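## Task

Move the green bin, and no other bin, to the side of the bench closest to the arms, then set the hook lying flat on the bench next to it with its handle sticking out past that same edge. All other objects must stay on whatever they currently rest on. Nothing counts if it only stays put because a robot is holding it. Finish with every gripper open and the arms moved away.

## Robot and tools

Robots: three identical i2rt Big YAM arms named arm1, arm2 and arm3. Each has six revolute joints, a two-finger gripper and a wrist camera. With joints 1 and 6 at 0 and the hand level and forward, the wrist camera rides on top of the hand looking at the fingertips. Reach is roughly 1.0 m from the joint-1 axis. Joints move at different speeds, so the hand can sweep a wide, curved path between postures. Fixed room cameras: room_a and room_b. Wrist cameras: arm1_cam_wrist, arm2_cam_wrist, arm3_cam_wrist.

Frames: one shared scene frame, origin on the floor, +z up. The hand point is midway between the fingertips; its z axis runs along the fingers and the fingers close along its y axis. Hand poses are computed from each robot's true foot pose, which is never printed. Camera calibration (K, distortion, T_world_to_cam, pos_world) is given per camera; room cameras may be off by a couple of degrees and millimetres, and wrist camera poses inherit any error in reported joint angles.

execute_actions(actions, cameras): actions is a list holding zero or one action. An action is an object keyed by arm name ("arm1", "arm2", "arm3"); each arm gets {"joints": {...}} with absolute joint targets, not offsets. Keys and ranges: joint1_rad -2.879 to 2.879 (base yaw, positive counter-clockwise seen from above, 0 faces the way the foot faces); joint2_rad 0 to 3.141 (shoulder; 0 is upper arm pointing back roughly level, increasing lifts it up then forward); joint3_rad 0 to 3.019 (elbow; 0 fully folded, increasing opens); joint4_rad -1.692 to 1.57 (hand pitch, positive tips fingers up); joint5_rad -1.57 to 1.57 (hand sideways swing, positive to the arm's right); joint6_rad -2.094 to 2.094 (hand roll, positive clockwise viewed from behind); gripper_m 0 to 0.093 (fingertip gap in metres). Angles are radians. You may name any subset of joints and arms; all named motions start at once and may finish at different moments. Omitted joints may still be driving to an earlier target. Any unknown key or out-of-range number rejects the whole call and nothing moves. cameras is a list of names, or "all", null or omitted for all; [] for none. An empty actions list just reports state and images. Completion tolerances: ±0.045, ±0.14, ±0.09, ±0.055, ±0.03, ±0.035 rad for joints 1 to 6, ±0.003 m for the gripper. Example: {"arm1": {"joints": {"gripper_m": 0.05}}, "arm2": {"joints": {"joint1_rad": 0.3}}}.

wait(seconds): 0 to 10 s, commands nothing, returns the same state and images.
zoom_image(camera, region): region [x0, y0, x1, y1] in pixels of that camera's latest full image, origin top-left, at most 504 by 504.
read_manual(section): returns URDF licence text only; no motion.
finished_scene(scene): ends the given scene number after the last command has been held; irreversible; reports success and gives the next task. Replying with no tool call ends everything.

Results: joint_positions per arm; joint torques (drive output with per-arm offset, scale and noise, nonzero even in free air, so not a clean contact signal); joint_status per named joint; on_its_own for joints not commanded this call ("held at" is the held target, not the position); a pictures line listing camera order. Status words: off_target means resting away from target and possibly still pushing; contact_stop means it stopped and now holds where it is; time_out means it could not finish, and it may keep pushing toward its target or a nearby clipped one, moving on its own if the path clears; send its reported position to relieve the push. "joint command not followed" with a cause line means a self/inter-arm collision check blocked the arm's joints (the gripper part still runs); those joints show not_followed and the arm may retry them on later actions. Once a stop is reported, later motion calls in the same reply are skipped. Tiny target changes may not move a joint. A loaded joint left holding sinks.

Hazards: the arms do not stop on touch and can push hard. Squeezing two robots together hard ends the run; hard hits also risk it, and the collision check ignores fingers, gripper housings and wrist cameras and may react late. Sustained pushing or load heats motors: MOTOR HOT appears from 85 °C, and at 100 °C the arm and its gripper go limp (OVER-TEMPERATURE FAULT, joints marked limit_stop_at_motor_heat; resend targets after cooling). Heat persists into later scenes. Never knock anything off the bench or onto the floor; avoid drops, slips and slamming. Loose objects can get briefly nudged by outside disturbances. Finish with objects resting on their own, grippers open and arms withdrawn. Motion time matters, while waiting and thinking do not add to it, though the robot keeps holding its last command while you think.

Each tool is called after "Request:" as a command line: name --argument value for each argument, lists and objects as JSON in quotes; but a table of rows of numbers goes row by row, as --pt "numbers of a row", without its own name.

## Session

Request:
execute_actions --actions '[]'

Scene clock: 0.00 s.
Joint torques (N m, as the arm reports them, + toward a larger angle): no reading
arm1.joint_positions: joint1_rad=-0.076 joint2_rad=+0.409 joint3_rad=+1.550 joint4_rad=-1.554 joint5_rad=-0.157 joint6_rad=+0.566 gripper_m=+0.094
arm1.joint_status: not commanded
arm1.hand: x=-0.9821 y=+0.0817 z=+1.2974 quat_wxyz=(-0.235, +0.400, -0.736, -0.493) (m; scene frame)
arm2.joint_positions: joint1_rad=-0.458 joint2_rad=+0.613 joint3_rad=+1.319 joint4_rad=-1.200 joint5_rad=-0.123 joint6_rad=-0.129 gripper_m=+0.094
arm2.joint_status: not commanded
arm2.hand: x=+0.1316 y=+0.2187 z=+1.2808 quat_wxyz=(-0.448, +0.475, -0.712, -0.260) (m; scene frame)
arm3.joint_positions: joint1_rad=+0.385 joint2_rad=+0.547 joint3_rad=+1.665 joint4_rad=-1.375 joint5_rad=-0.144 joint6_rad=+0.664 gripper_m=+0.094
arm3.joint_status: not commanded
arm3.hand: x=+0.8720 y=+0.1094 z=+1.3889 quat_wxyz=(-0.058, +0.551, -0.562, -0.615) (m; scene frame)
pictures: arm1_cam_wrist, arm2_cam_wrist, arm3_cam_wrist, room_a, room_b
Images, in order (width x height): arm1_cam_wrist 504x504, arm2_cam_wrist 504x504, arm3_cam_wrist 504x504, room_a 504x504, room_b 504x504.

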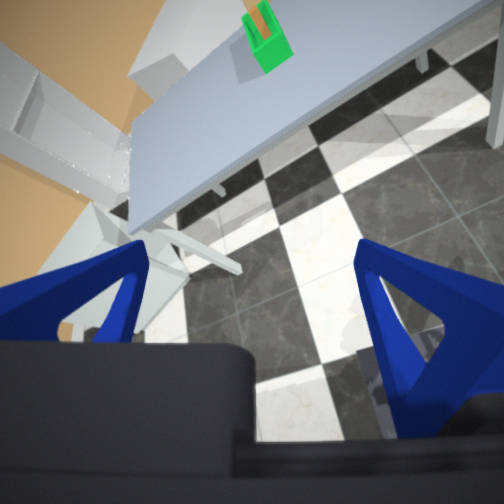

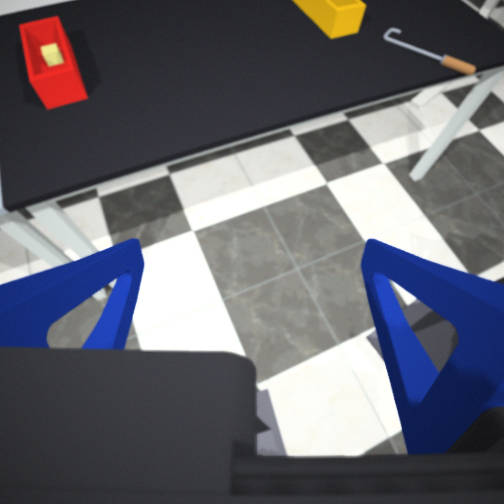

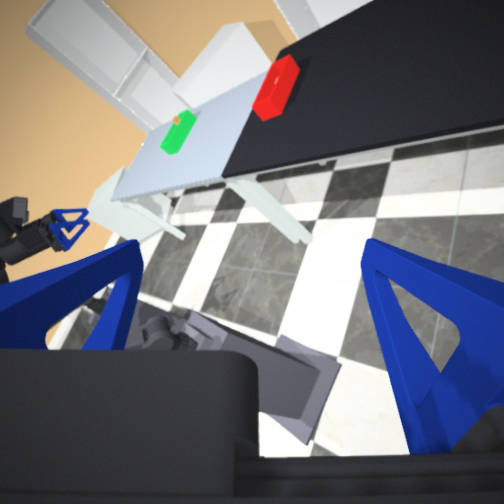

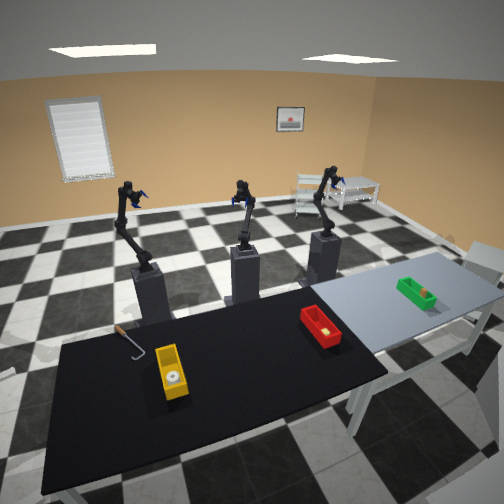

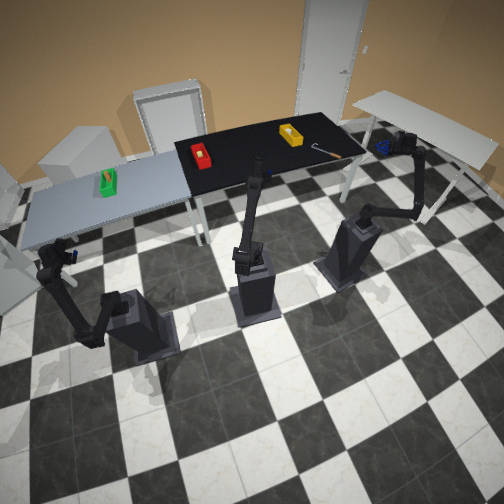

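Request:
zoom_image --camera "room_b" --region '[260, 100, 380, 190]'

Request:
zoom_image --camera "room_b" --region '[10, 140, 210, 260]'

Request:
zoom_image --camera "room_a" --region '[90, 310, 210, 410]'

Request:
zoom_image --camera "room_a" --region '[380, 250, 480, 330]'

Request:
zoom_image --camera "arm2_cam_wrist" --region '[360, 10, 504, 100]'

Region (260, 100, 380, 190) of room_b's 504x504 image, scaled by 4.200, with more detail than that image has; it fills the top 378 rows of this view, and the rest is white.

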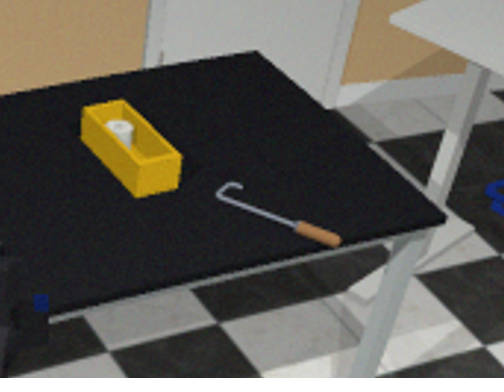

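Region (10, 140, 210, 260) of room_b's 504x504 image, scaled by 2.520, with more detail than that image has; it fills the top 302 rows of this view, and the rest is white.

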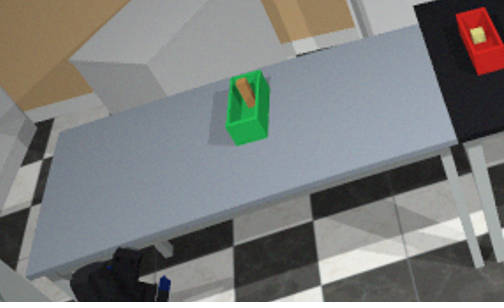

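Region (90, 310, 210, 410) of room_a's 504x504 image, scaled by 4.200, with more detail than that image has.

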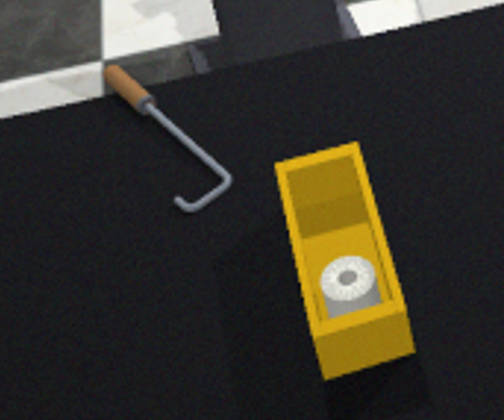

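Region (380, 250, 480, 330) of room_a's 504x504 image, scaled by 5.040, with more detail than that image has; it fills the top 403 rows of this view, and the rest is white.

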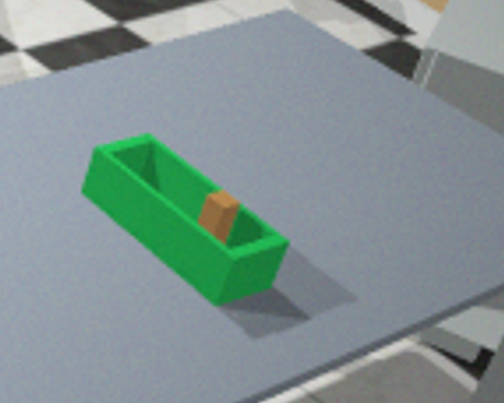

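Region (360, 10, 504, 100) of arm2_cam_wrist's 504x504 image, scaled by 3.500, with more detail than that image has; it fills the top 315 rows of this view, and the rest is white.

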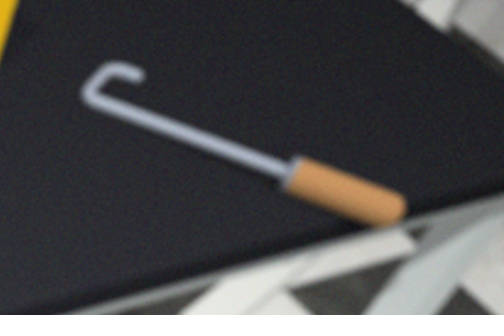

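Request:
execute_actions --actions '[{"arm3":{"joints":{"joint1_rad":-0.555,"joint2_rad":2.33,"joint3_rad":2.364,"joint4_rad":-1.15,"joint5_rad":-0.555,"joint6_rad":-0.83}}}]' --cameras '["arm3_cam_wrist","room_b"]'

Scene clock: 39.07 s.
Joint torques (N m, as the arm reports them, + toward a larger angle): arm1=[ 1.02  6.86  6.79  2.24  0.   -0.07] | arm2=[0.67 0.   9.54 1.67 0.08 0.03] | arm3=[  0.83 -27.07  14.38   0.87  -0.37  -0.01]
arm1.joint_positions: joint1_rad=-0.076 joint2_rad=+0.409 joint3_rad=+1.550 joint4_rad=-1.554 joint5_rad=-0.157 joint6_rad=+0.566 gripper_m=+0.094
arm1.joint_status: not commanded
arm1.hand: x=-0.9821 y=+0.0817 z=+1.2974 quat_wxyz=(-0.235, +0.400, -0.736, -0.493) (m; scene frame)
arm2.joint_positions: joint1_rad=-0.458 joint2_rad=+0.613 joint3_rad=+1.319 joint4_rad=-1.200 joint5_rad=-0.123 joint6_rad=-0.129 gripper_m=+0.094
arm2.joint_status: not commanded
arm2.hand: x=+0.1316 y=+0.2187 z=+1.2808 quat_wxyz=(-0.448, +0.475, -0.712, -0.260) (m; scene frame)
arm3.joint_positions: joint1_rad=-0.557 joint2_rad=+2.366 joint3_rad=+2.320 joint4_rad=-1.148 joint5_rad=-0.552 joint6_rad=-0.820 gripper_m=+0.094
arm3.joint_status: all done
arm3.hand: x=+1.1949 y=+0.7815 z=+0.8512 quat_wxyz=(-0.135, +0.817, -0.474, -0.300) (m; scene frame)
pictures: arm3_cam_wrist, room_b
camera_calibration (this result's frames):
arm3_cam_wrist: T_world_to_cam=[[0.85303, 0.51779, -0.0650635, -1.37191], [0.516839, -0.855484, -0.031998, 0.0851303], [-0.0722291, -0.00633204, -0.997368, 1.06059], [0, 0, 0, 1]] pos_world=[1.20289, 0.789903, 0.971262]
Images, in order (width x height): arm3_cam_wrist 504x504, room_b 504x504.

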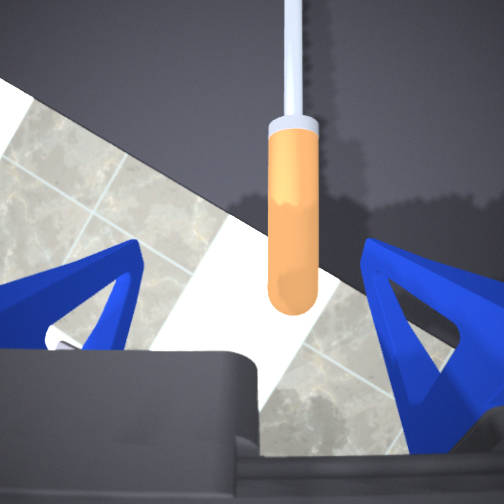

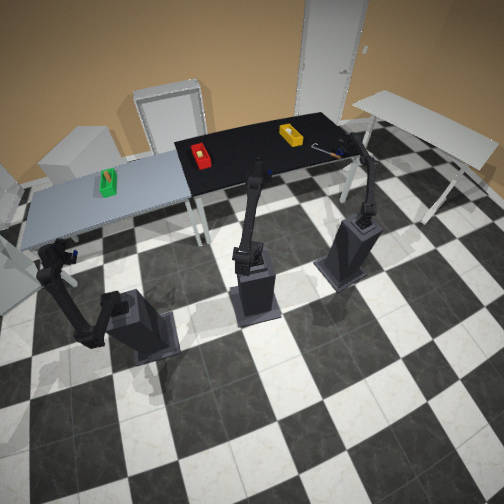

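Request:
execute_actions --actions '[{"arm3":{"joints":{"joint1_rad":-0.543,"joint2_rad":2.49,"joint3_rad":2.485,"joint4_rad":-1.03}}}]' --cameras '["arm3_cam_wrist"]'

Scene clock: 45.80 s.
Joint torques (N m, as the arm reports them, + toward a larger angle): arm1=[ 1.07  6.88  6.8   2.24  0.   -0.07] | arm2=[ 0.53 -0.16  9.55  1.64  0.06  0.03] | arm3=[  1.29 -23.61  14.77   2.02  -0.39   0.01]
arm1.joint_positions: joint1_rad=-0.076 joint2_rad=+0.409 joint3_rad=+1.550 joint4_rad=-1.554 joint5_rad=-0.157 joint6_rad=+0.566 gripper_m=+0.094
arm1.joint_status: not commanded
arm1.hand: x=-0.9821 y=+0.0817 z=+1.2974 quat_wxyz=(-0.235, +0.400, -0.736, -0.493) (m; scene frame)
arm2.joint_positions: joint1_rad=-0.458 joint2_rad=+0.613 joint3_rad=+1.319 joint4_rad=-1.200 joint5_rad=-0.123 joint6_rad=-0.129 gripper_m=+0.094
arm2.joint_status: not commanded
arm2.hand: x=+0.1316 y=+0.2187 z=+1.2808 quat_wxyz=(-0.448, +0.475, -0.712, -0.260) (m; scene frame)
arm3.joint_positions: joint1_rad=-0.548 joint2_rad=+2.485 joint3_rad=+2.435 joint4_rad=-1.044 joint5_rad=-0.552 joint6_rad=-0.821 gripper_m=+0.094
arm3.joint_status: all done
arm3.hand: x=+1.2045 y=+0.8240 z=+0.8203 quat_wxyz=(-0.181, +0.817, -0.453, -0.306) (m; scene frame)
pictures: arm3_cam_wrist
camera_calibration (this result's frames):
arm3_cam_wrist: T_world_to_cam=[[0.849524, 0.527262, 0.0174182, -1.47534], [0.526536, -0.845385, -0.0899124, 0.143053], [-0.0326823, 0.0855541, -0.995797, 0.906046], [0, 0, 0, 1]] pos_world=[1.20763, 0.82131, 0.940798]
Images, in order (width x height): arm3_cam_wrist 504x504.

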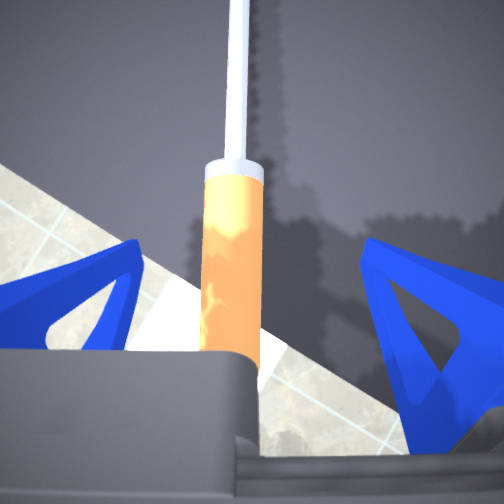

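Request:
execute_actions --actions '[{"arm3":{"joints":{"joint1_rad":-0.535,"joint2_rad":2.54,"joint4_rad":-1.01}}}]' --cameras '["arm3_cam_wrist"]'

Request:
zoom_image --camera "arm3_cam_wrist" --region '[0, 0, 504, 400]'

Scene clock: 49.67 s.
Joint torques (N m, as the arm reports them, + toward a larger angle): arm1=[ 1.07  6.85  6.8   2.24  0.   -0.07] | arm2=[ 0.61 -0.27  9.54  1.61  0.08  0.02] | arm3=[  1.19 -24.59  14.92   2.03  -0.44  -0.01]
arm1.joint_positions: joint1_rad=-0.076 joint2_rad=+0.409 joint3_rad=+1.550 joint4_rad=-1.554 joint5_rad=-0.157 joint6_rad=+0.566 gripper_m=+0.094
arm1.joint_status: not commanded
arm1.hand: x=-0.9821 y=+0.0817 z=+1.2974 quat_wxyz=(-0.235, +0.400, -0.736, -0.493) (m; scene frame)
arm2.joint_positions: joint1_rad=-0.458 joint2_rad=+0.613 joint3_rad=+1.319 joint4_rad=-1.200 joint5_rad=-0.123 joint6_rad=-0.129 gripper_m=+0.094
arm2.joint_status: not commanded
arm2.hand: x=+0.1316 y=+0.2187 z=+1.2808 quat_wxyz=(-0.448, +0.475, -0.712, -0.260) (m; scene frame)
arm3.joint_positions: joint1_rad=-0.539 joint2_rad=+2.527 joint3_rad=+2.435 joint4_rad=-1.026 joint5_rad=-0.552 joint6_rad=-0.821 gripper_m=+0.094
arm3.joint_status: all done
arm3.hand: x=+1.1983 y=+0.8276 z=+0.7879 quat_wxyz=(-0.169, +0.820, -0.454, -0.306) (m; scene frame)
pictures: arm3_cam_wrist
camera_calibration (this result's frames):
arm3_cam_wrist: T_world_to_cam=[[0.845195, 0.534456, -0.00147052, -1.45722], [0.532793, -0.842776, -0.0765497, 0.12629], [-0.0421517, 0.0639159, -0.997065, 0.903524], [0, 0, 0, 1]] pos_world=[1.20244, 0.827505, 0.908396]
Images, in order (width x height): arm3_cam_wrist 504x504.

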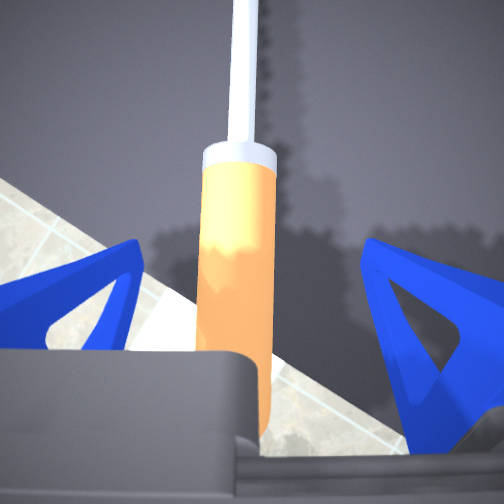

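Region (0, 0, 504, 400) of arm3_cam_wrist's 504x504 image, scaled by 1.000; it fills the top 400 rows of this view, and the rest is white.

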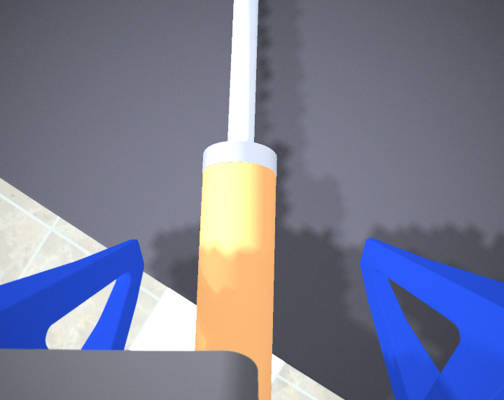

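Request:
execute_actions --actions '[{"arm3":{"joints":{"joint2_rad":2.57}}}]' --cameras '["arm3_cam_wrist"]'

Scene clock: 53.73 s.
Joint torques (N m, as the arm reports them, + toward a larger angle): arm1=[ 1.06  6.89  6.79  2.24  0.   -0.07] | arm2=[ 0.54 -0.2   9.57  1.62  0.07  0.02] | arm3=[  1.37 -22.97  14.79   1.63  -0.36   0.04]
arm1.joint_positions: joint1_rad=-0.076 joint2_rad=+0.409 joint3_rad=+1.550 joint4_rad=-1.554 joint5_rad=-0.157 joint6_rad=+0.566 gripper_m=+0.094
arm1.joint_status: not commanded
arm1.hand: x=-0.9821 y=+0.0817 z=+1.2974 quat_wxyz=(-0.235, +0.400, -0.736, -0.493) (m; scene frame)
arm2.joint_positions: joint1_rad=-0.458 joint2_rad=+0.613 joint3_rad=+1.319 joint4_rad=-1.200 joint5_rad=-0.123 joint6_rad=-0.129 gripper_m=+0.094
arm2.joint_status: not commanded
arm2.hand: x=+0.1316 y=+0.2187 z=+1.2808 quat_wxyz=(-0.448, +0.475, -0.712, -0.260) (m; scene frame)
arm3.joint_positions: joint1_rad=-0.539 joint2_rad=+2.535 joint3_rad=+2.436 joint4_rad=-1.022 joint5_rad=-0.554 joint6_rad=-0.825 gripper_m=+0.094
arm3.joint_status: all done
arm3.hand: x=+1.1979 y=+0.8279 z=+0.7817 quat_wxyz=(-0.167, +0.821, -0.453, -0.306) (m; scene frame)
pictures: arm3_cam_wrist
camera_calibration (this result's frames):
arm3_cam_wrist: T_world_to_cam=[[0.842919, 0.53803, -0.00332859, -1.45593], [0.536271, -0.840634, -0.0758181, 0.119744], [-0.0435905, 0.0621235, -0.997116, 0.900567], [0, 0, 0, 1]] pos_world=[1.20227, 0.828047, 0.902203]
Images, in order (width x height): arm3_cam_wrist 504x504.

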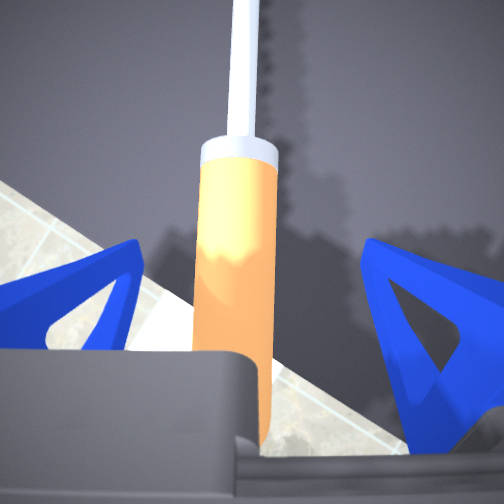

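Request:
execute_actions --actions '[{"arm3":{"joints":{"joint2_rad":2.55,"gripper_m":0.0}}}]' --cameras '["arm3_cam_wrist"]'

Request:
execute_actions --actions '[{"arm3":{"joints":{"joint2_rad":2.35}}}]' --cameras '["arm3_cam_wrist","room_a"]'

Scene clock: 57.70 s.
Joint torques (N m, as the arm reports them, + toward a larger angle): arm1=[ 1.08  6.88  6.79  2.23  0.   -0.08] | arm2=[ 0.56 -0.26  9.6   1.64  0.07  0.04] | arm3=[  1.21 -24.01  14.82   1.8   -0.35   0.05]
arm1.joint_positions: joint1_rad=-0.076 joint2_rad=+0.409 joint3_rad=+1.550 joint4_rad=-1.554 joint5_rad=-0.157 joint6_rad=+0.566 gripper_m=+0.094
arm1.joint_status: not commanded
arm1.hand: x=-0.9821 y=+0.0817 z=+1.2974 quat_wxyz=(-0.235, +0.400, -0.736, -0.493) (m; scene frame)
arm2.joint_positions: joint1_rad=-0.458 joint2_rad=+0.613 joint3_rad=+1.319 joint4_rad=-1.200 joint5_rad=-0.123 joint6_rad=-0.129 gripper_m=+0.094
arm2.joint_status: not commanded
arm2.hand: x=+0.1316 y=+0.2187 z=+1.2808 quat_wxyz=(-0.448, +0.475, -0.712, -0.260) (m; scene frame)
arm3.joint_positions: joint1_rad=-0.539 joint2_rad=+2.535 joint3_rad=+2.436 joint4_rad=-1.020 joint5_rad=-0.554 joint6_rad=-0.825 gripper_m=+0.029
arm3.joint_status: gripper_m off_target (ended at +0.029, target +0.000); the others done
arm3.hand: x=+1.1981 y=+0.8282 z=+0.7818 quat_wxyz=(-0.168, +0.821, -0.452, -0.306) (m; scene frame)
pictures: arm3_cam_wrist
camera_calibration (this result's frames):
arm3_cam_wrist: T_world_to_cam=[[0.843022, 0.537876, -0.00188419, -1.45734], [0.536183, -0.840636, -0.0764106, 0.120459], [-0.0426833, 0.0634055, -0.997075, 0.898493], [0, 0, 0, 1]] pos_world=[1.20234, 0.828163, 0.902323]
Images, in order (width x height): arm3_cam_wrist 504x504.

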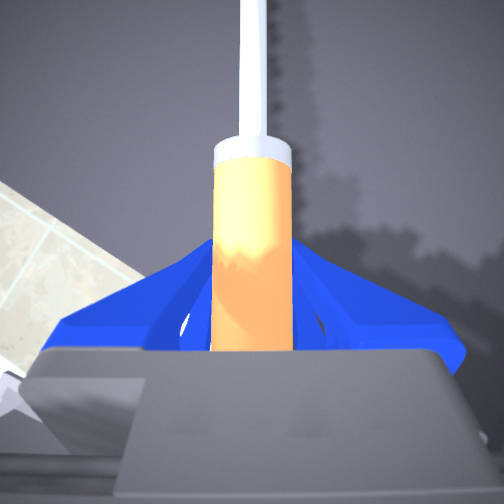

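Scene clock: 59.43 s.
Joint torques (N m, as the arm reports them, + toward a larger angle): arm1=[ 1.07  6.88  6.79  2.23  0.01 -0.07] | arm2=[ 0.67 -0.21  9.55  1.62  0.06  0.03] | arm3=[  1.46 -29.99  14.97   2.07  -0.8    0.08]
arm1.joint_positions: joint1_rad=-0.076 joint2_rad=+0.409 joint3_rad=+1.550 joint4_rad=-1.554 joint5_rad=-0.157 joint6_rad=+0.566 gripper_m=+0.094
arm1.joint_status: not commanded
arm1.hand: x=-0.9821 y=+0.0817 z=+1.2974 quat_wxyz=(-0.235, +0.400, -0.736, -0.493) (m; scene frame)
arm2.joint_positions: joint1_rad=-0.458 joint2_rad=+0.613 joint3_rad=+1.319 joint4_rad=-1.200 joint5_rad=-0.123 joint6_rad=-0.129 gripper_m=+0.094
arm2.joint_status: not commanded
arm2.hand: x=+0.1316 y=+0.2187 z=+1.2808 quat_wxyz=(-0.448, +0.475, -0.712, -0.260) (m; scene frame)
arm3.joint_positions: joint1_rad=-0.538 joint2_rad=+2.412 joint3_rad=+2.436 joint4_rad=-1.022 joint5_rad=-0.540 joint6_rad=-0.825 gripper_m=+0.029
arm3.joint_status: all done
arm3.hand: x=+1.2012 y=+0.8298 z=+0.8823 quat_wxyz=(-0.226, +0.817, -0.433, -0.306) (m; scene frame)
pictures: arm3_cam_wrist, room_a
camera_calibration (this result's frames):
arm3_cam_wrist: T_world_to_cam=[[0.843727, 0.526595, 0.104026, -1.54554], [0.536557, -0.832879, -0.135718, 0.173269], [0.0151727, 0.170325, -0.985271, 0.830147], [0, 0, 0, 1]] pos_world=[1.19845, 0.816793, 1.00221]
Images, in order (width x height): arm3_cam_wrist 504x504, room_a 504x504.

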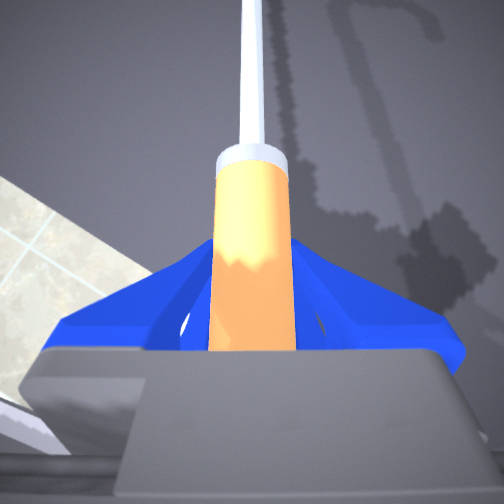

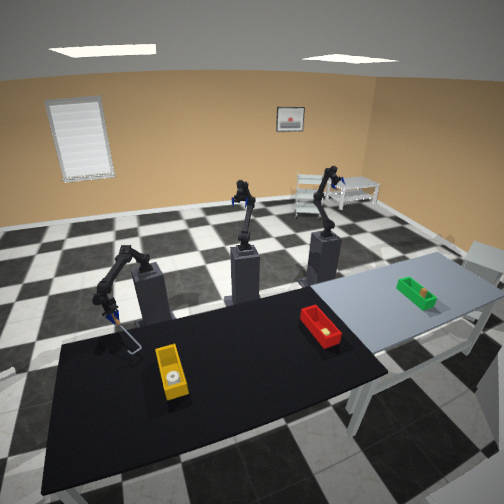

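Request:
execute_actions --actions '[{"arm3":{"joints":{"joint2_rad":2.1,"joint4_rad":-1.1,"joint5_rad":0.43,"joint6_rad":0.59}}}]' --cameras '["room_a"]'

Request:
execute_actions --actions '[{"arm3":{"joints":{"joint1_rad":0.41,"joint3_rad":2.55}}}]' --cameras '["room_a"]'

Request:
execute_actions --actions '[{"arm3":{"joints":{"joint2_rad":2.47,"joint4_rad":-0.94}}}]' --cameras '["arm3_cam_wrist","room_a","room_b"]'

Scene clock: 73.70 s.
Joint torques (N m, as the arm reports them, + toward a larger angle): arm1=[ 1.07  6.9   6.79  2.24  0.   -0.08] | arm2=[ 0.78 -0.3   9.58  1.63  0.08  0.03] | arm3=[  0.23 -22.37  15.18   2.54   0.58   0.09]
arm1.joint_positions: joint1_rad=-0.076 joint2_rad=+0.409 joint3_rad=+1.550 joint4_rad=-1.554 joint5_rad=-0.157 joint6_rad=+0.566 gripper_m=+0.094
arm1.joint_status: not commanded
arm1.hand: x=-0.9821 y=+0.0817 z=+1.2974 quat_wxyz=(-0.235, +0.400, -0.736, -0.493) (m; scene frame)
arm2.joint_positions: joint1_rad=-0.458 joint2_rad=+0.613 joint3_rad=+1.319 joint4_rad=-1.200 joint5_rad=-0.123 joint6_rad=-0.129 gripper_m=+0.094
arm2.joint_status: not commanded
arm2.hand: x=+0.1316 y=+0.2187 z=+1.2808 quat_wxyz=(-0.448, +0.475, -0.712, -0.260) (m; scene frame)
arm3.joint_positions: joint1_rad=-0.536 joint2_rad=+2.122 joint3_rad=+2.432 joint4_rad=-1.117 joint5_rad=+0.418 joint6_rad=+0.587 gripper_m=+0.029
arm3.joint_status: all done
arm3.hand: x=+1.3283 y=+0.7223 z=+1.0922 quat_wxyz=(-0.377, +0.190, -0.891, -0.166) (m; scene frame)
pictures: room_a
Images, in order (width x height): room_a 504x504.

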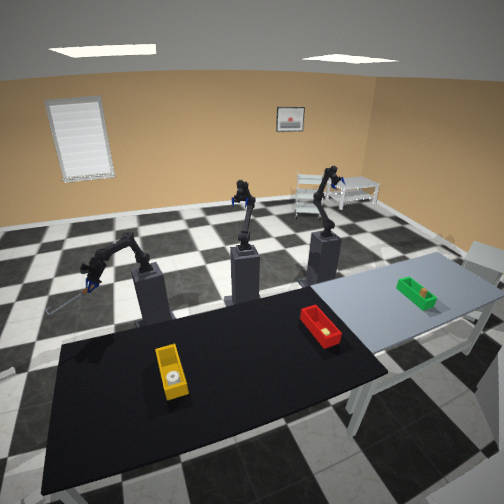

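Scene clock: 76.67 s.
Joint torques (N m, as the arm reports them, + toward a larger angle): arm1=[ 1.08  6.91  6.79  2.24  0.   -0.08] | arm2=[ 0.53 -0.3   9.55  1.61  0.08  0.03] | arm3=[  0.02 -25.63  19.21   2.52   0.52   0.  ]
arm1.joint_positions: joint1_rad=-0.076 joint2_rad=+0.409 joint3_rad=+1.550 joint4_rad=-1.554 joint5_rad=-0.157 joint6_rad=+0.566 gripper_m=+0.094
arm1.joint_status: not commanded
arm1.hand: x=-0.9821 y=+0.0817 z=+1.2974 quat_wxyz=(-0.235, +0.400, -0.736, -0.493) (m; scene frame)
arm2.joint_positions: joint1_rad=-0.458 joint2_rad=+0.613 joint3_rad=+1.319 joint4_rad=-1.200 joint5_rad=-0.123 joint6_rad=-0.129 gripper_m=+0.094
arm2.joint_status: not commanded
arm2.hand: x=+0.1316 y=+0.2187 z=+1.2808 quat_wxyz=(-0.448, +0.475, -0.712, -0.260) (m; scene frame)
arm3.joint_positions: joint1_rad=+0.415 joint2_rad=+2.145 joint3_rad=+2.453 joint4_rad=-1.117 joint5_rad=+0.419 joint6_rad=+0.593 gripper_m=+0.029
arm3.joint_status: joint3_rad time_out (moved +0.021 of +0.118); the others done
arm3.on_its_own: joint3_rad reads +2.453 and still pushes toward +2.550 since a time_out
arm3.hand: x=+0.5886 y=+0.7279 z=+1.0911 quat_wxyz=(-0.264, +0.574, -0.705, -0.322) (m; scene frame)
pictures: room_a
Images, in order (width x height): room_a 504x504.

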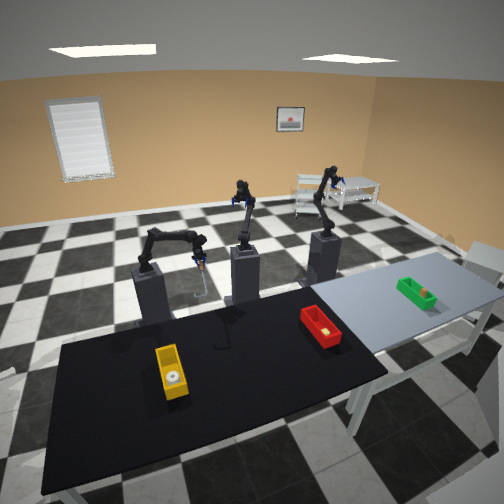

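not run: a stop came earlier in this reply.

Request:
execute_actions --actions '[{"arm3":{"joints":{"joint2_rad":2.47,"joint3_rad":2.58,"joint4_rad":-0.92}}}]' --cameras '["arm3_cam_wrist","room_a","room_b"]'

Scene clock: 80.03 s.
Joint torques (N m, as the arm reports them, + toward a larger angle): arm1=[ 1.05  6.88  6.78  2.24  0.   -0.07] | arm2=[ 0.67 -0.18  9.54  1.62  0.08  0.04] | arm3=[  0.37 -32.41  15.74   2.63   0.57   0.05]
arm1.joint_positions: joint1_rad=-0.076 joint2_rad=+0.409 joint3_rad=+1.550 joint4_rad=-1.554 joint5_rad=-0.157 joint6_rad=+0.566 gripper_m=+0.094
arm1.joint_status: not commanded
arm1.hand: x=-0.9821 y=+0.0817 z=+1.2974 quat_wxyz=(-0.235, +0.400, -0.736, -0.493) (m; scene frame)
arm2.joint_positions: joint1_rad=-0.458 joint2_rad=+0.613 joint3_rad=+1.319 joint4_rad=-1.200 joint5_rad=-0.123 joint6_rad=-0.129 gripper_m=+0.094
arm2.joint_status: not commanded
arm2.hand: x=+0.1316 y=+0.2187 z=+1.2808 quat_wxyz=(-0.448, +0.475, -0.712, -0.260) (m; scene frame)
arm3.joint_positions: joint1_rad=+0.415 joint2_rad=+2.546 joint3_rad=+2.523 joint4_rad=-0.945 joint5_rad=+0.420 joint6_rad=+0.589 gripper_m=+0.029
arm3.joint_status: all done
arm3.hand: x=+0.5450 y=+0.7973 z=+0.8200 quat_wxyz=(-0.256, +0.605, -0.712, -0.249) (m; scene frame)
pictures: arm3_cam_wrist, room_a, room_b
camera_calibration (this result's frames):
arm3_cam_wrist: T_world_to_cam=[[0.989077, -0.140174, -0.0455787, -0.393255], [-0.143875, -0.985322, -0.0918716, 0.946244], [-0.0320318, 0.0974258, -0.994727, 0.875846], [0, 0, 0, 1]] pos_world=[0.553155, 0.791901, 0.940237]
Images, in order (width x height): arm3_cam_wrist 504x504, room_a 504x504, room_b 504x504.

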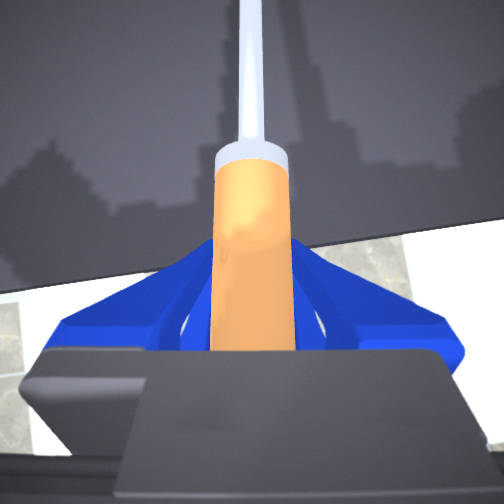

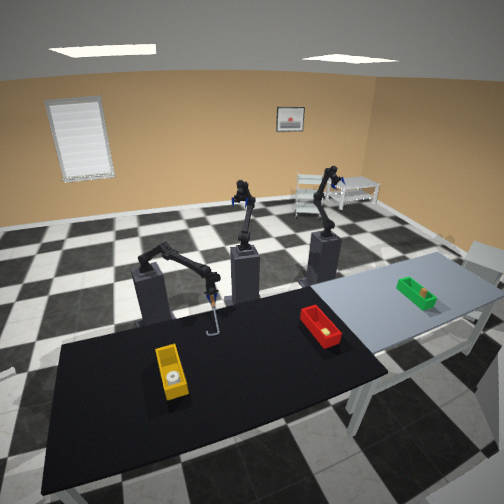

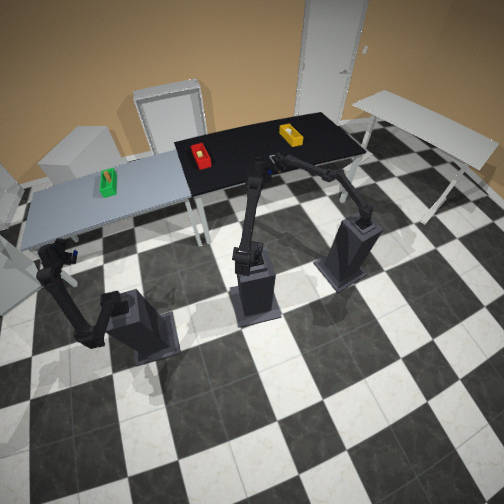

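Request:
execute_actions --actions '[{"arm3":{"joints":{"joint2_rad":2.6}}}]' --cameras '["arm3_cam_wrist"]'

Scene clock: 83.43 s.
Joint torques (N m, as the arm reports them, + toward a larger angle): arm1=[ 1.06  6.89  6.79  2.25  0.   -0.07] | arm2=[ 0.56 -0.32  9.57  1.6   0.07  0.03] | arm3=[  0.99 -24.34  15.71   1.87   0.26   0.13]
arm1.joint_positions: joint1_rad=-0.076 joint2_rad=+0.409 joint3_rad=+1.550 joint4_rad=-1.554 joint5_rad=-0.157 joint6_rad=+0.566 gripper_m=+0.094
arm1.joint_status: not commanded
arm1.hand: x=-0.9821 y=+0.0817 z=+1.2974 quat_wxyz=(-0.235, +0.400, -0.736, -0.493) (m; scene frame)
arm2.joint_positions: joint1_rad=-0.458 joint2_rad=+0.613 joint3_rad=+1.319 joint4_rad=-1.200 joint5_rad=-0.123 joint6_rad=-0.129 gripper_m=+0.094
arm2.joint_status: not commanded
arm2.hand: x=+0.1316 y=+0.2187 z=+1.2808 quat_wxyz=(-0.448, +0.475, -0.712, -0.260) (m; scene frame)
arm3.joint_positions: joint1_rad=+0.415 joint2_rad=+2.593 joint3_rad=+2.523 joint4_rad=-0.934 joint5_rad=+0.429 joint6_rad=+0.589 gripper_m=+0.029
arm3.joint_status: all done
arm3.hand: x=+0.5460 y=+0.7972 z=+0.7811 quat_wxyz=(-0.257, +0.610, -0.713, -0.231) (m; scene frame)
pictures: arm3_cam_wrist
camera_calibration (this result's frames):
arm3_cam_wrist: T_world_to_cam=[[0.989205, -0.145599, -0.0165628, -0.414362], [-0.146404, -0.986791, -0.06935, 0.927655], [-0.00624676, 0.0710262, -0.997455, 0.846263], [0, 0, 0, 1]] pos_world=[0.550988, 0.794964, 0.901579]
Images, in order (width x height): arm3_cam_wrist 504x504.

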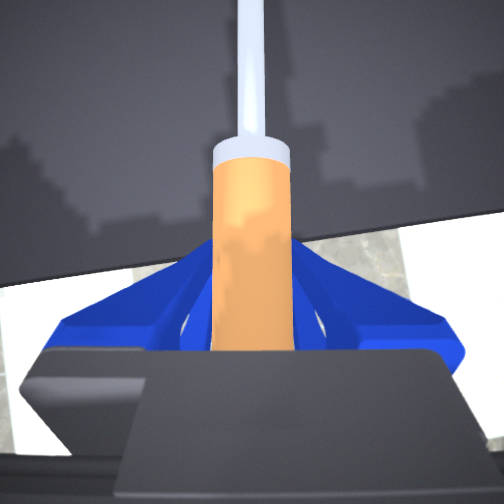

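Request:
execute_actions --actions '[{"arm3":{"joints":{"gripper_m":0.09}}}]' --cameras '["arm3_cam_wrist"]'

Request:
execute_actions --actions '[{"arm3":{"joints":{"joint2_rad":2.1,"joint3_rad":2.3}}}]' --cameras '[]'

Request:
execute_actions --actions '[{"arm3":{"joints":{"joint1_rad":-0.4,"joint2_rad":0.6,"joint3_rad":1.3}},"arm2":{"joints":{"joint1_rad":-0.55,"joint2_rad":1.6,"joint3_rad":2.3,"joint4_rad":-0.16,"joint5_rad":-0.48,"joint6_rad":-0.25}}}]' --cameras '[]'

Request:
execute_actions --actions '[{"arm2":{"joints":{"joint2_rad":2.45}}}]' --cameras '["arm2_cam_wrist","room_a"]'

Scene clock: 91.90 s.
Joint torques (N m, as the arm reports them, + toward a larger angle): arm1=[ 1.08  6.87  6.78  2.23  0.01 -0.08] | arm2=[ 0.64 -0.25  9.6   1.62  0.07  0.02] | arm3=[ -0.6  -25.97  15.82   2.05   0.3    0.07]
arm1.joint_positions: joint1_rad=-0.076 joint2_rad=+0.409 joint3_rad=+1.550 joint4_rad=-1.554 joint5_rad=-0.157 joint6_rad=+0.566 gripper_m=+0.094
arm1.joint_status: not commanded
arm1.hand: x=-0.9821 y=+0.0817 z=+1.2974 quat_wxyz=(-0.235, +0.400, -0.736, -0.493) (m; scene frame)
arm2.joint_positions: joint1_rad=-0.458 joint2_rad=+0.613 joint3_rad=+1.319 joint4_rad=-1.200 joint5_rad=-0.123 joint6_rad=-0.129 gripper_m=+0.094
arm2.joint_status: not commanded
arm2.hand: x=+0.1316 y=+0.2187 z=+1.2808 quat_wxyz=(-0.448, +0.475, -0.712, -0.260) (m; scene frame)
arm3.joint_positions: joint1_rad=+0.415 joint2_rad=+2.593 joint3_rad=+2.523 joint4_rad=-0.934 joint5_rad=+0.429 joint6_rad=+0.589 gripper_m=+0.090
arm3.joint_status: all done
arm3.hand: x=+0.5460 y=+0.7972 z=+0.7811 quat_wxyz=(-0.257, +0.610, -0.713, -0.231) (m; scene frame)
pictures: arm3_cam_wrist
camera_calibration (this result's frames):
arm3_cam_wrist: T_world_to_cam=[[0.989205, -0.145599, -0.0165628, -0.414362], [-0.146404, -0.986791, -0.06935, 0.927655], [-0.00624676, 0.0710262, -0.997455, 0.846263], [0, 0, 0, 1]] pos_world=[0.550988, 0.794964, 0.901579]
Images, in order (width x height): arm3_cam_wrist 504x504.

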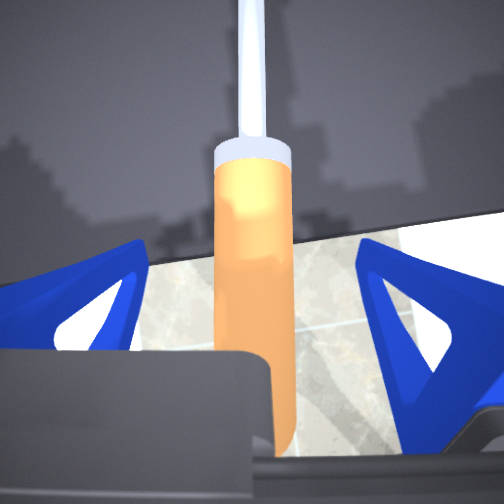

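Scene clock: 93.63 s.
Joint torques (N m, as the arm reports them, + toward a larger angle): arm1=[ 1.07  6.89  6.78  2.24  0.   -0.07] | arm2=[ 0.79 -0.05  9.61  1.63  0.07  0.04] | arm3=[  0.22 -20.32  11.91   2.28   0.19   0.09]
arm1.joint_positions: joint1_rad=-0.076 joint2_rad=+0.409 joint3_rad=+1.550 joint4_rad=-1.554 joint5_rad=-0.157 joint6_rad=+0.566 gripper_m=+0.094
arm1.joint_status: not commanded
arm1.hand: x=-0.9821 y=+0.0817 z=+1.2974 quat_wxyz=(-0.235, +0.400, -0.736, -0.493) (m; scene frame)
arm2.joint_positions: joint1_rad=-0.458 joint2_rad=+0.613 joint3_rad=+1.319 joint4_rad=-1.200 joint5_rad=-0.123 joint6_rad=-0.129 gripper_m=+0.094
arm2.joint_status: not commanded
arm2.hand: x=+0.1316 y=+0.2187 z=+1.2808 quat_wxyz=(-0.448, +0.475, -0.712, -0.260) (m; scene frame)
arm3.joint_positions: joint1_rad=+0.415 joint2_rad=+2.094 joint3_rad=+2.289 joint4_rad=-0.929 joint5_rad=+0.429 joint6_rad=+0.589 gripper_m=+0.090
arm3.joint_status: all done
arm3.hand: x=+0.5854 y=+0.7353 z=+1.0755 quat_wxyz=(-0.273, +0.558, -0.699, -0.354) (m; scene frame)
pictures: none
No camera images: the call's "cameras" was empty. Leave "cameras" out to get every camera's image.

Scene clock: 95.47 s.
Joint torques (N m, as the arm reports them, + toward a larger angle): arm1=[ 1.09  6.87  6.79  2.24  0.   -0.07] | arm2=[  0.34 -17.08  11.47   1.65   0.17  -0.03] | arm3=[-0.04  0.59  9.06  2.31 -0.06  0.08]
arm1.joint_positions: joint1_rad=-0.076 joint2_rad=+0.409 joint3_rad=+1.550 joint4_rad=-1.554 joint5_rad=-0.157 joint6_rad=+0.566 gripper_m=+0.094
arm1.joint_status: not commanded
arm1.hand: x=-0.9821 y=+0.0817 z=+1.2974 quat_wxyz=(-0.235, +0.400, -0.736, -0.493) (m; scene frame)
arm2.joint_positions: joint1_rad=-0.547 joint2_rad=+1.604 joint3_rad=+2.255 joint4_rad=-0.174 joint5_rad=-0.477 joint6_rad=-0.240 gripper_m=+0.094
arm2.joint_status: all done
arm2.hand: x=+0.3285 y=+0.5127 z=+1.5888 quat_wxyz=(-0.750, +0.438, -0.318, -0.380) (m; scene frame)
arm3.joint_positions: joint1_rad=-0.395 joint2_rad=+0.609 joint3_rad=+1.300 joint4_rad=-0.924 joint5_rad=+0.433 joint6_rad=+0.589 gripper_m=+0.090
arm3.joint_status: all done
arm3.hand: x=+1.0980 y=+0.2464 z=+1.3146 quat_wxyz=(-0.485, +0.146, -0.763, -0.402) (m; scene frame)
pictures: none
No camera images: the call's "cameras" was empty. Leave "cameras" out to get every camera's image.

Scene clock: 97.67 s.
Joint torques (N m, as the arm reports them, + toward a larger angle): arm1=[ 1.06  6.88  6.79  2.25  0.   -0.07] | arm2=[  0.46 -30.16  12.49   1.9   -0.08  -0.06] | arm3=[-0.09  0.26  8.94  2.21 -0.05  0.05]
arm1.joint_positions: joint1_rad=-0.076 joint2_rad=+0.409 joint3_rad=+1.550 joint4_rad=-1.554 joint5_rad=-0.157 joint6_rad=+0.566 gripper_m=+0.094
arm1.joint_status: not commanded
arm1.hand: x=-0.9821 y=+0.0817 z=+1.2974 quat_wxyz=(-0.235, +0.400, -0.736, -0.493) (m; scene frame)
arm2.joint_positions: joint1_rad=-0.547 joint2_rad=+2.439 joint3_rad=+2.266 joint4_rad=-0.170 joint5_rad=-0.478 joint6_rad=-0.240 gripper_m=+0.094
arm2.joint_status: all done
arm2.hand: x=+0.5426 y=+0.7771 z=+0.9295 quat_wxyz=(-0.471, +0.538, -0.598, -0.362) (m; scene frame)
arm3.joint_positions: joint1_rad=-0.395 joint2_rad=+0.609 joint3_rad=+1.300 joint4_rad=-0.924 joint5_rad=+0.433 joint6_rad=+0.589 gripper_m=+0.090
arm3.joint_status: not commanded
arm3.hand: x=+1.0980 y=+0.2464 z=+1.3146 quat_wxyz=(-0.485, +0.146, -0.763, -0.402) (m; scene frame)
pictures: arm2_cam_wrist, room_a
camera_calibration (this result's frames):
arm2_cam_wrist: T_world_to_cam=[[0.985127, -0.160871, 0.0603694, -0.465853], [-0.0941003, -0.799081, -0.593813, 1.22559], [0.143767, 0.579301, -0.802335, 0.336508], [0, 0, 0, 1]] pos_world=[0.525874, 0.709465, 1.02589]
Images, in order (width x height): arm2_cam_wrist 504x504, room_a 504x504.

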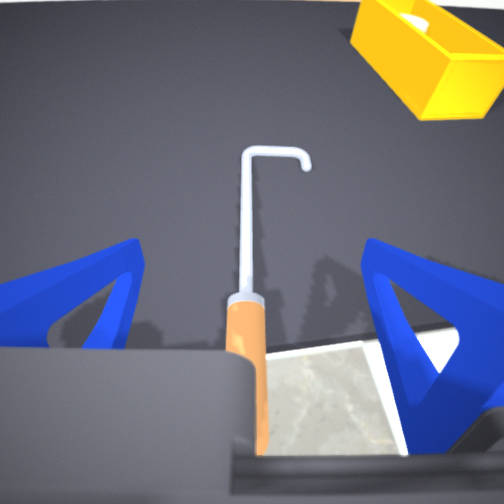

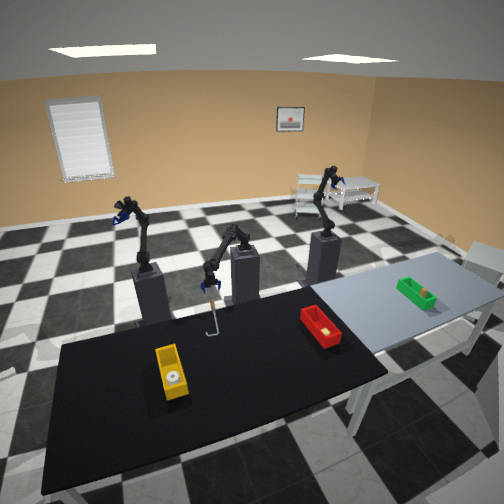

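Request:
execute_actions --actions '[{"arm2":{"joints":{"joint2_rad":2.6}}}]' --cameras '["arm2_cam_wrist"]'

Scene clock: 101.03 s.
Joint torques (N m, as the arm reports them, + toward a larger angle): arm1=[ 1.02  6.9   6.79  2.23  0.   -0.07] | arm2=[  0.38 -31.8   11.88   1.64  -0.12  -0.08] | arm3=[-0.34  0.94  9.17  2.21 -0.03  0.03]
arm1.joint_positions: joint1_rad=-0.076 joint2_rad=+0.409 joint3_rad=+1.550 joint4_rad=-1.554 joint5_rad=-0.157 joint6_rad=+0.566 gripper_m=+0.094
arm1.joint_status: not commanded
arm1.hand: x=-0.9821 y=+0.0817 z=+1.2974 quat_wxyz=(-0.235, +0.400, -0.736, -0.493) (m; scene frame)
arm2.joint_positions: joint1_rad=-0.547 joint2_rad=+2.598 joint3_rad=+2.269 joint4_rad=-0.168 joint5_rad=-0.478 joint6_rad=-0.240 gripper_m=+0.094
arm2.joint_status: all done
arm2.hand: x=+0.5413 y=+0.7760 z=+0.7856 quat_wxyz=(-0.409, +0.546, -0.640, -0.352) (m; scene frame)
arm3.joint_positions: joint1_rad=-0.395 joint2_rad=+0.609 joint3_rad=+1.300 joint4_rad=-0.924 joint5_rad=+0.433 joint6_rad=+0.589 gripper_m=+0.090
arm3.joint_status: not commanded
arm3.hand: x=+1.0980 y=+0.2464 z=+1.3146 quat_wxyz=(-0.485, +0.146, -0.763, -0.402) (m; scene frame)
pictures: arm2_cam_wrist
camera_calibration (this result's frames):
arm2_cam_wrist: T_world_to_cam=[[0.987327, -0.157851, -0.0163721, -0.399212], [-0.145974, -0.862849, -0.483926, 1.13042], [0.0622615, 0.480183, -0.874956, 0.40001], [0, 0, 0, 1]] pos_world=[0.53426, 0.720289, 0.890496]
Images, in order (width x height): arm2_cam_wrist 504x504.

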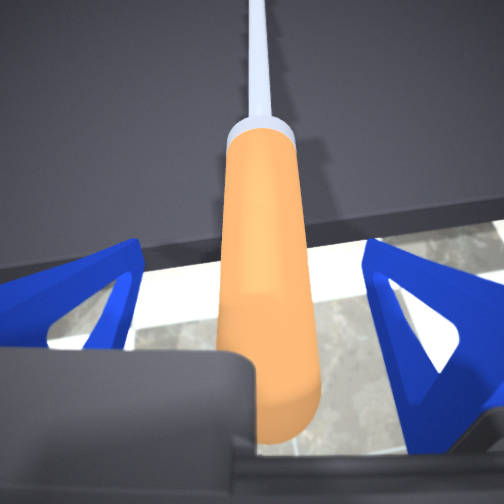

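Request:
execute_actions --actions '[{"arm2":{"joints":{"joint2_rad":2.615,"gripper_m":0}}}]' --cameras '["arm2_cam_wrist"]'

Request:
execute_actions --actions '[{"arm2":{"joints":{"joint2_rad":2.25}}}]' --cameras '["arm2_cam_wrist","room_a"]'

Scene clock: 105.60 s.
Joint torques (N m, as the arm reports them, + toward a larger angle): arm1=[ 1.07  6.87  6.79  2.25  0.   -0.07] | arm2=[  0.49 -30.08  11.82   1.7   -0.12  -0.07] | arm3=[-0.31  0.54  9.04  2.21 -0.02  0.06]
arm1.joint_positions: joint1_rad=-0.076 joint2_rad=+0.409 joint3_rad=+1.550 joint4_rad=-1.554 joint5_rad=-0.157 joint6_rad=+0.566 gripper_m=+0.094
arm1.joint_status: not commanded
arm1.hand: x=-0.9821 y=+0.0817 z=+1.2974 quat_wxyz=(-0.235, +0.400, -0.736, -0.493) (m; scene frame)
arm2.joint_positions: joint1_rad=-0.547 joint2_rad=+2.598 joint3_rad=+2.269 joint4_rad=-0.168 joint5_rad=-0.478 joint6_rad=-0.242 gripper_m=+0.028
arm2.joint_status: gripper_m off_target (ended at +0.028, target +0.000); the others done
arm2.hand: x=+0.5413 y=+0.7760 z=+0.7856 quat_wxyz=(-0.410, +0.547, -0.640, -0.352) (m; scene frame)
arm3.joint_positions: joint1_rad=-0.395 joint2_rad=+0.609 joint3_rad=+1.300 joint4_rad=-0.924 joint5_rad=+0.433 joint6_rad=+0.589 gripper_m=+0.090
arm3.joint_status: not commanded
arm3.hand: x=+1.0980 y=+0.2464 z=+1.3146 quat_wxyz=(-0.485, +0.146, -0.763, -0.402) (m; scene frame)
pictures: arm2_cam_wrist
camera_calibration (this result's frames):
arm2_cam_wrist: T_world_to_cam=[[0.987449, -0.157226, -0.0149855, -0.400852], [-0.144762, -0.863044, -0.483941, 1.12993], [0.0631548, 0.480036, -0.874973, 0.399654], [0, 0, 0, 1]] pos_world=[0.534152, 0.720307, 0.890498]
Images, in order (width x height): arm2_cam_wrist 504x504.

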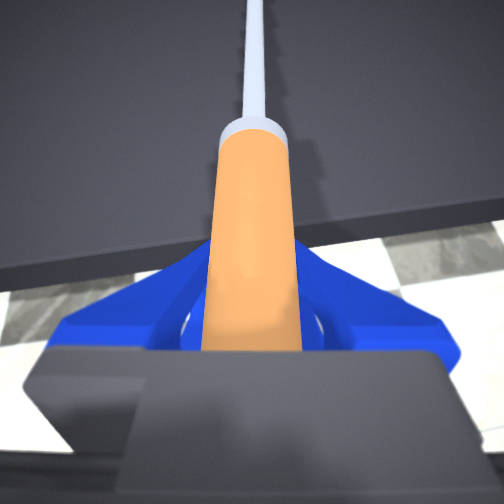

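Scene clock: 107.43 s.
Joint torques (N m, as the arm reports them, + toward a larger angle): arm1=[ 1.07  6.89  6.8   2.24  0.   -0.07] | arm2=[  0.19 -31.    12.72   2.32  -0.05  -0.03] | arm3=[ 0.05  0.15  9.17  2.18 -0.05  0.1 ]
arm1.joint_positions: joint1_rad=-0.076 joint2_rad=+0.409 joint3_rad=+1.550 joint4_rad=-1.554 joint5_rad=-0.157 joint6_rad=+0.566 gripper_m=+0.094
arm1.joint_status: not commanded
arm1.hand: x=-0.9821 y=+0.0817 z=+1.2974 quat_wxyz=(-0.235, +0.400, -0.736, -0.493) (m; scene frame)
arm2.joint_positions: joint1_rad=-0.547 joint2_rad=+2.266 joint3_rad=+2.266 joint4_rad=-0.182 joint5_rad=-0.478 joint6_rad=-0.242 gripper_m=+0.028
arm2.joint_status: all done
arm2.hand: x=+0.5279 y=+0.7584 z=+1.0855 quat_wxyz=(-0.535, +0.525, -0.549, -0.370) (m; scene frame)
arm3.joint_positions: joint1_rad=-0.395 joint2_rad=+0.609 joint3_rad=+1.300 joint4_rad=-0.924 joint5_rad=+0.433 joint6_rad=+0.589 gripper_m=+0.090
arm3.joint_status: not commanded
arm3.hand: x=+1.0980 y=+0.2464 z=+1.3146 quat_wxyz=(-0.485, +0.146, -0.763, -0.402) (m; scene frame)
pictures: arm2_cam_wrist, room_a
camera_calibration (this result's frames):
arm2_cam_wrist: T_world_to_cam=[[0.974437, -0.17394, 0.142191, -0.537038], [-0.0267846, -0.71834, -0.695177, 1.31513], [0.22306, 0.673597, -0.704636, 0.255248], [0, 0, 0, 1]] pos_world=[0.501599, 0.679367, 1.17047]
Images, in order (width x height): arm2_cam_wrist 504x504, room_a 504x504.

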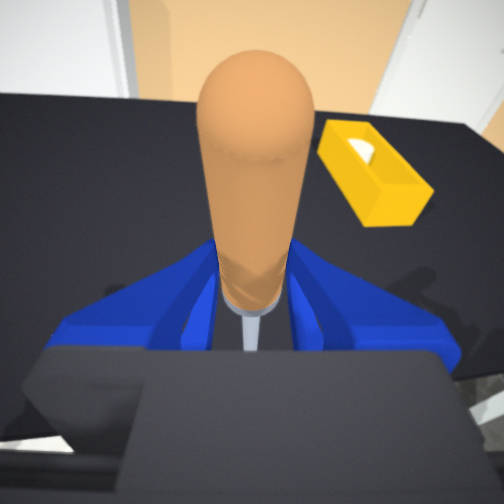

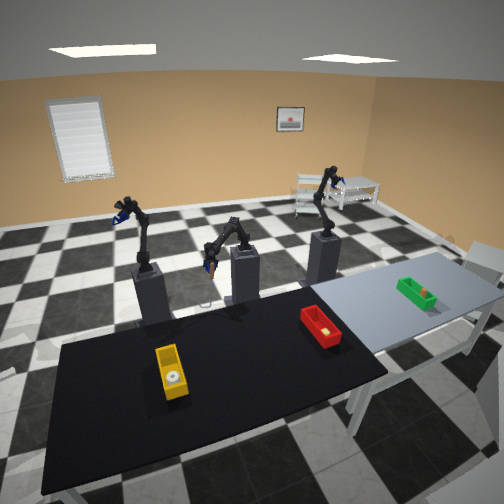

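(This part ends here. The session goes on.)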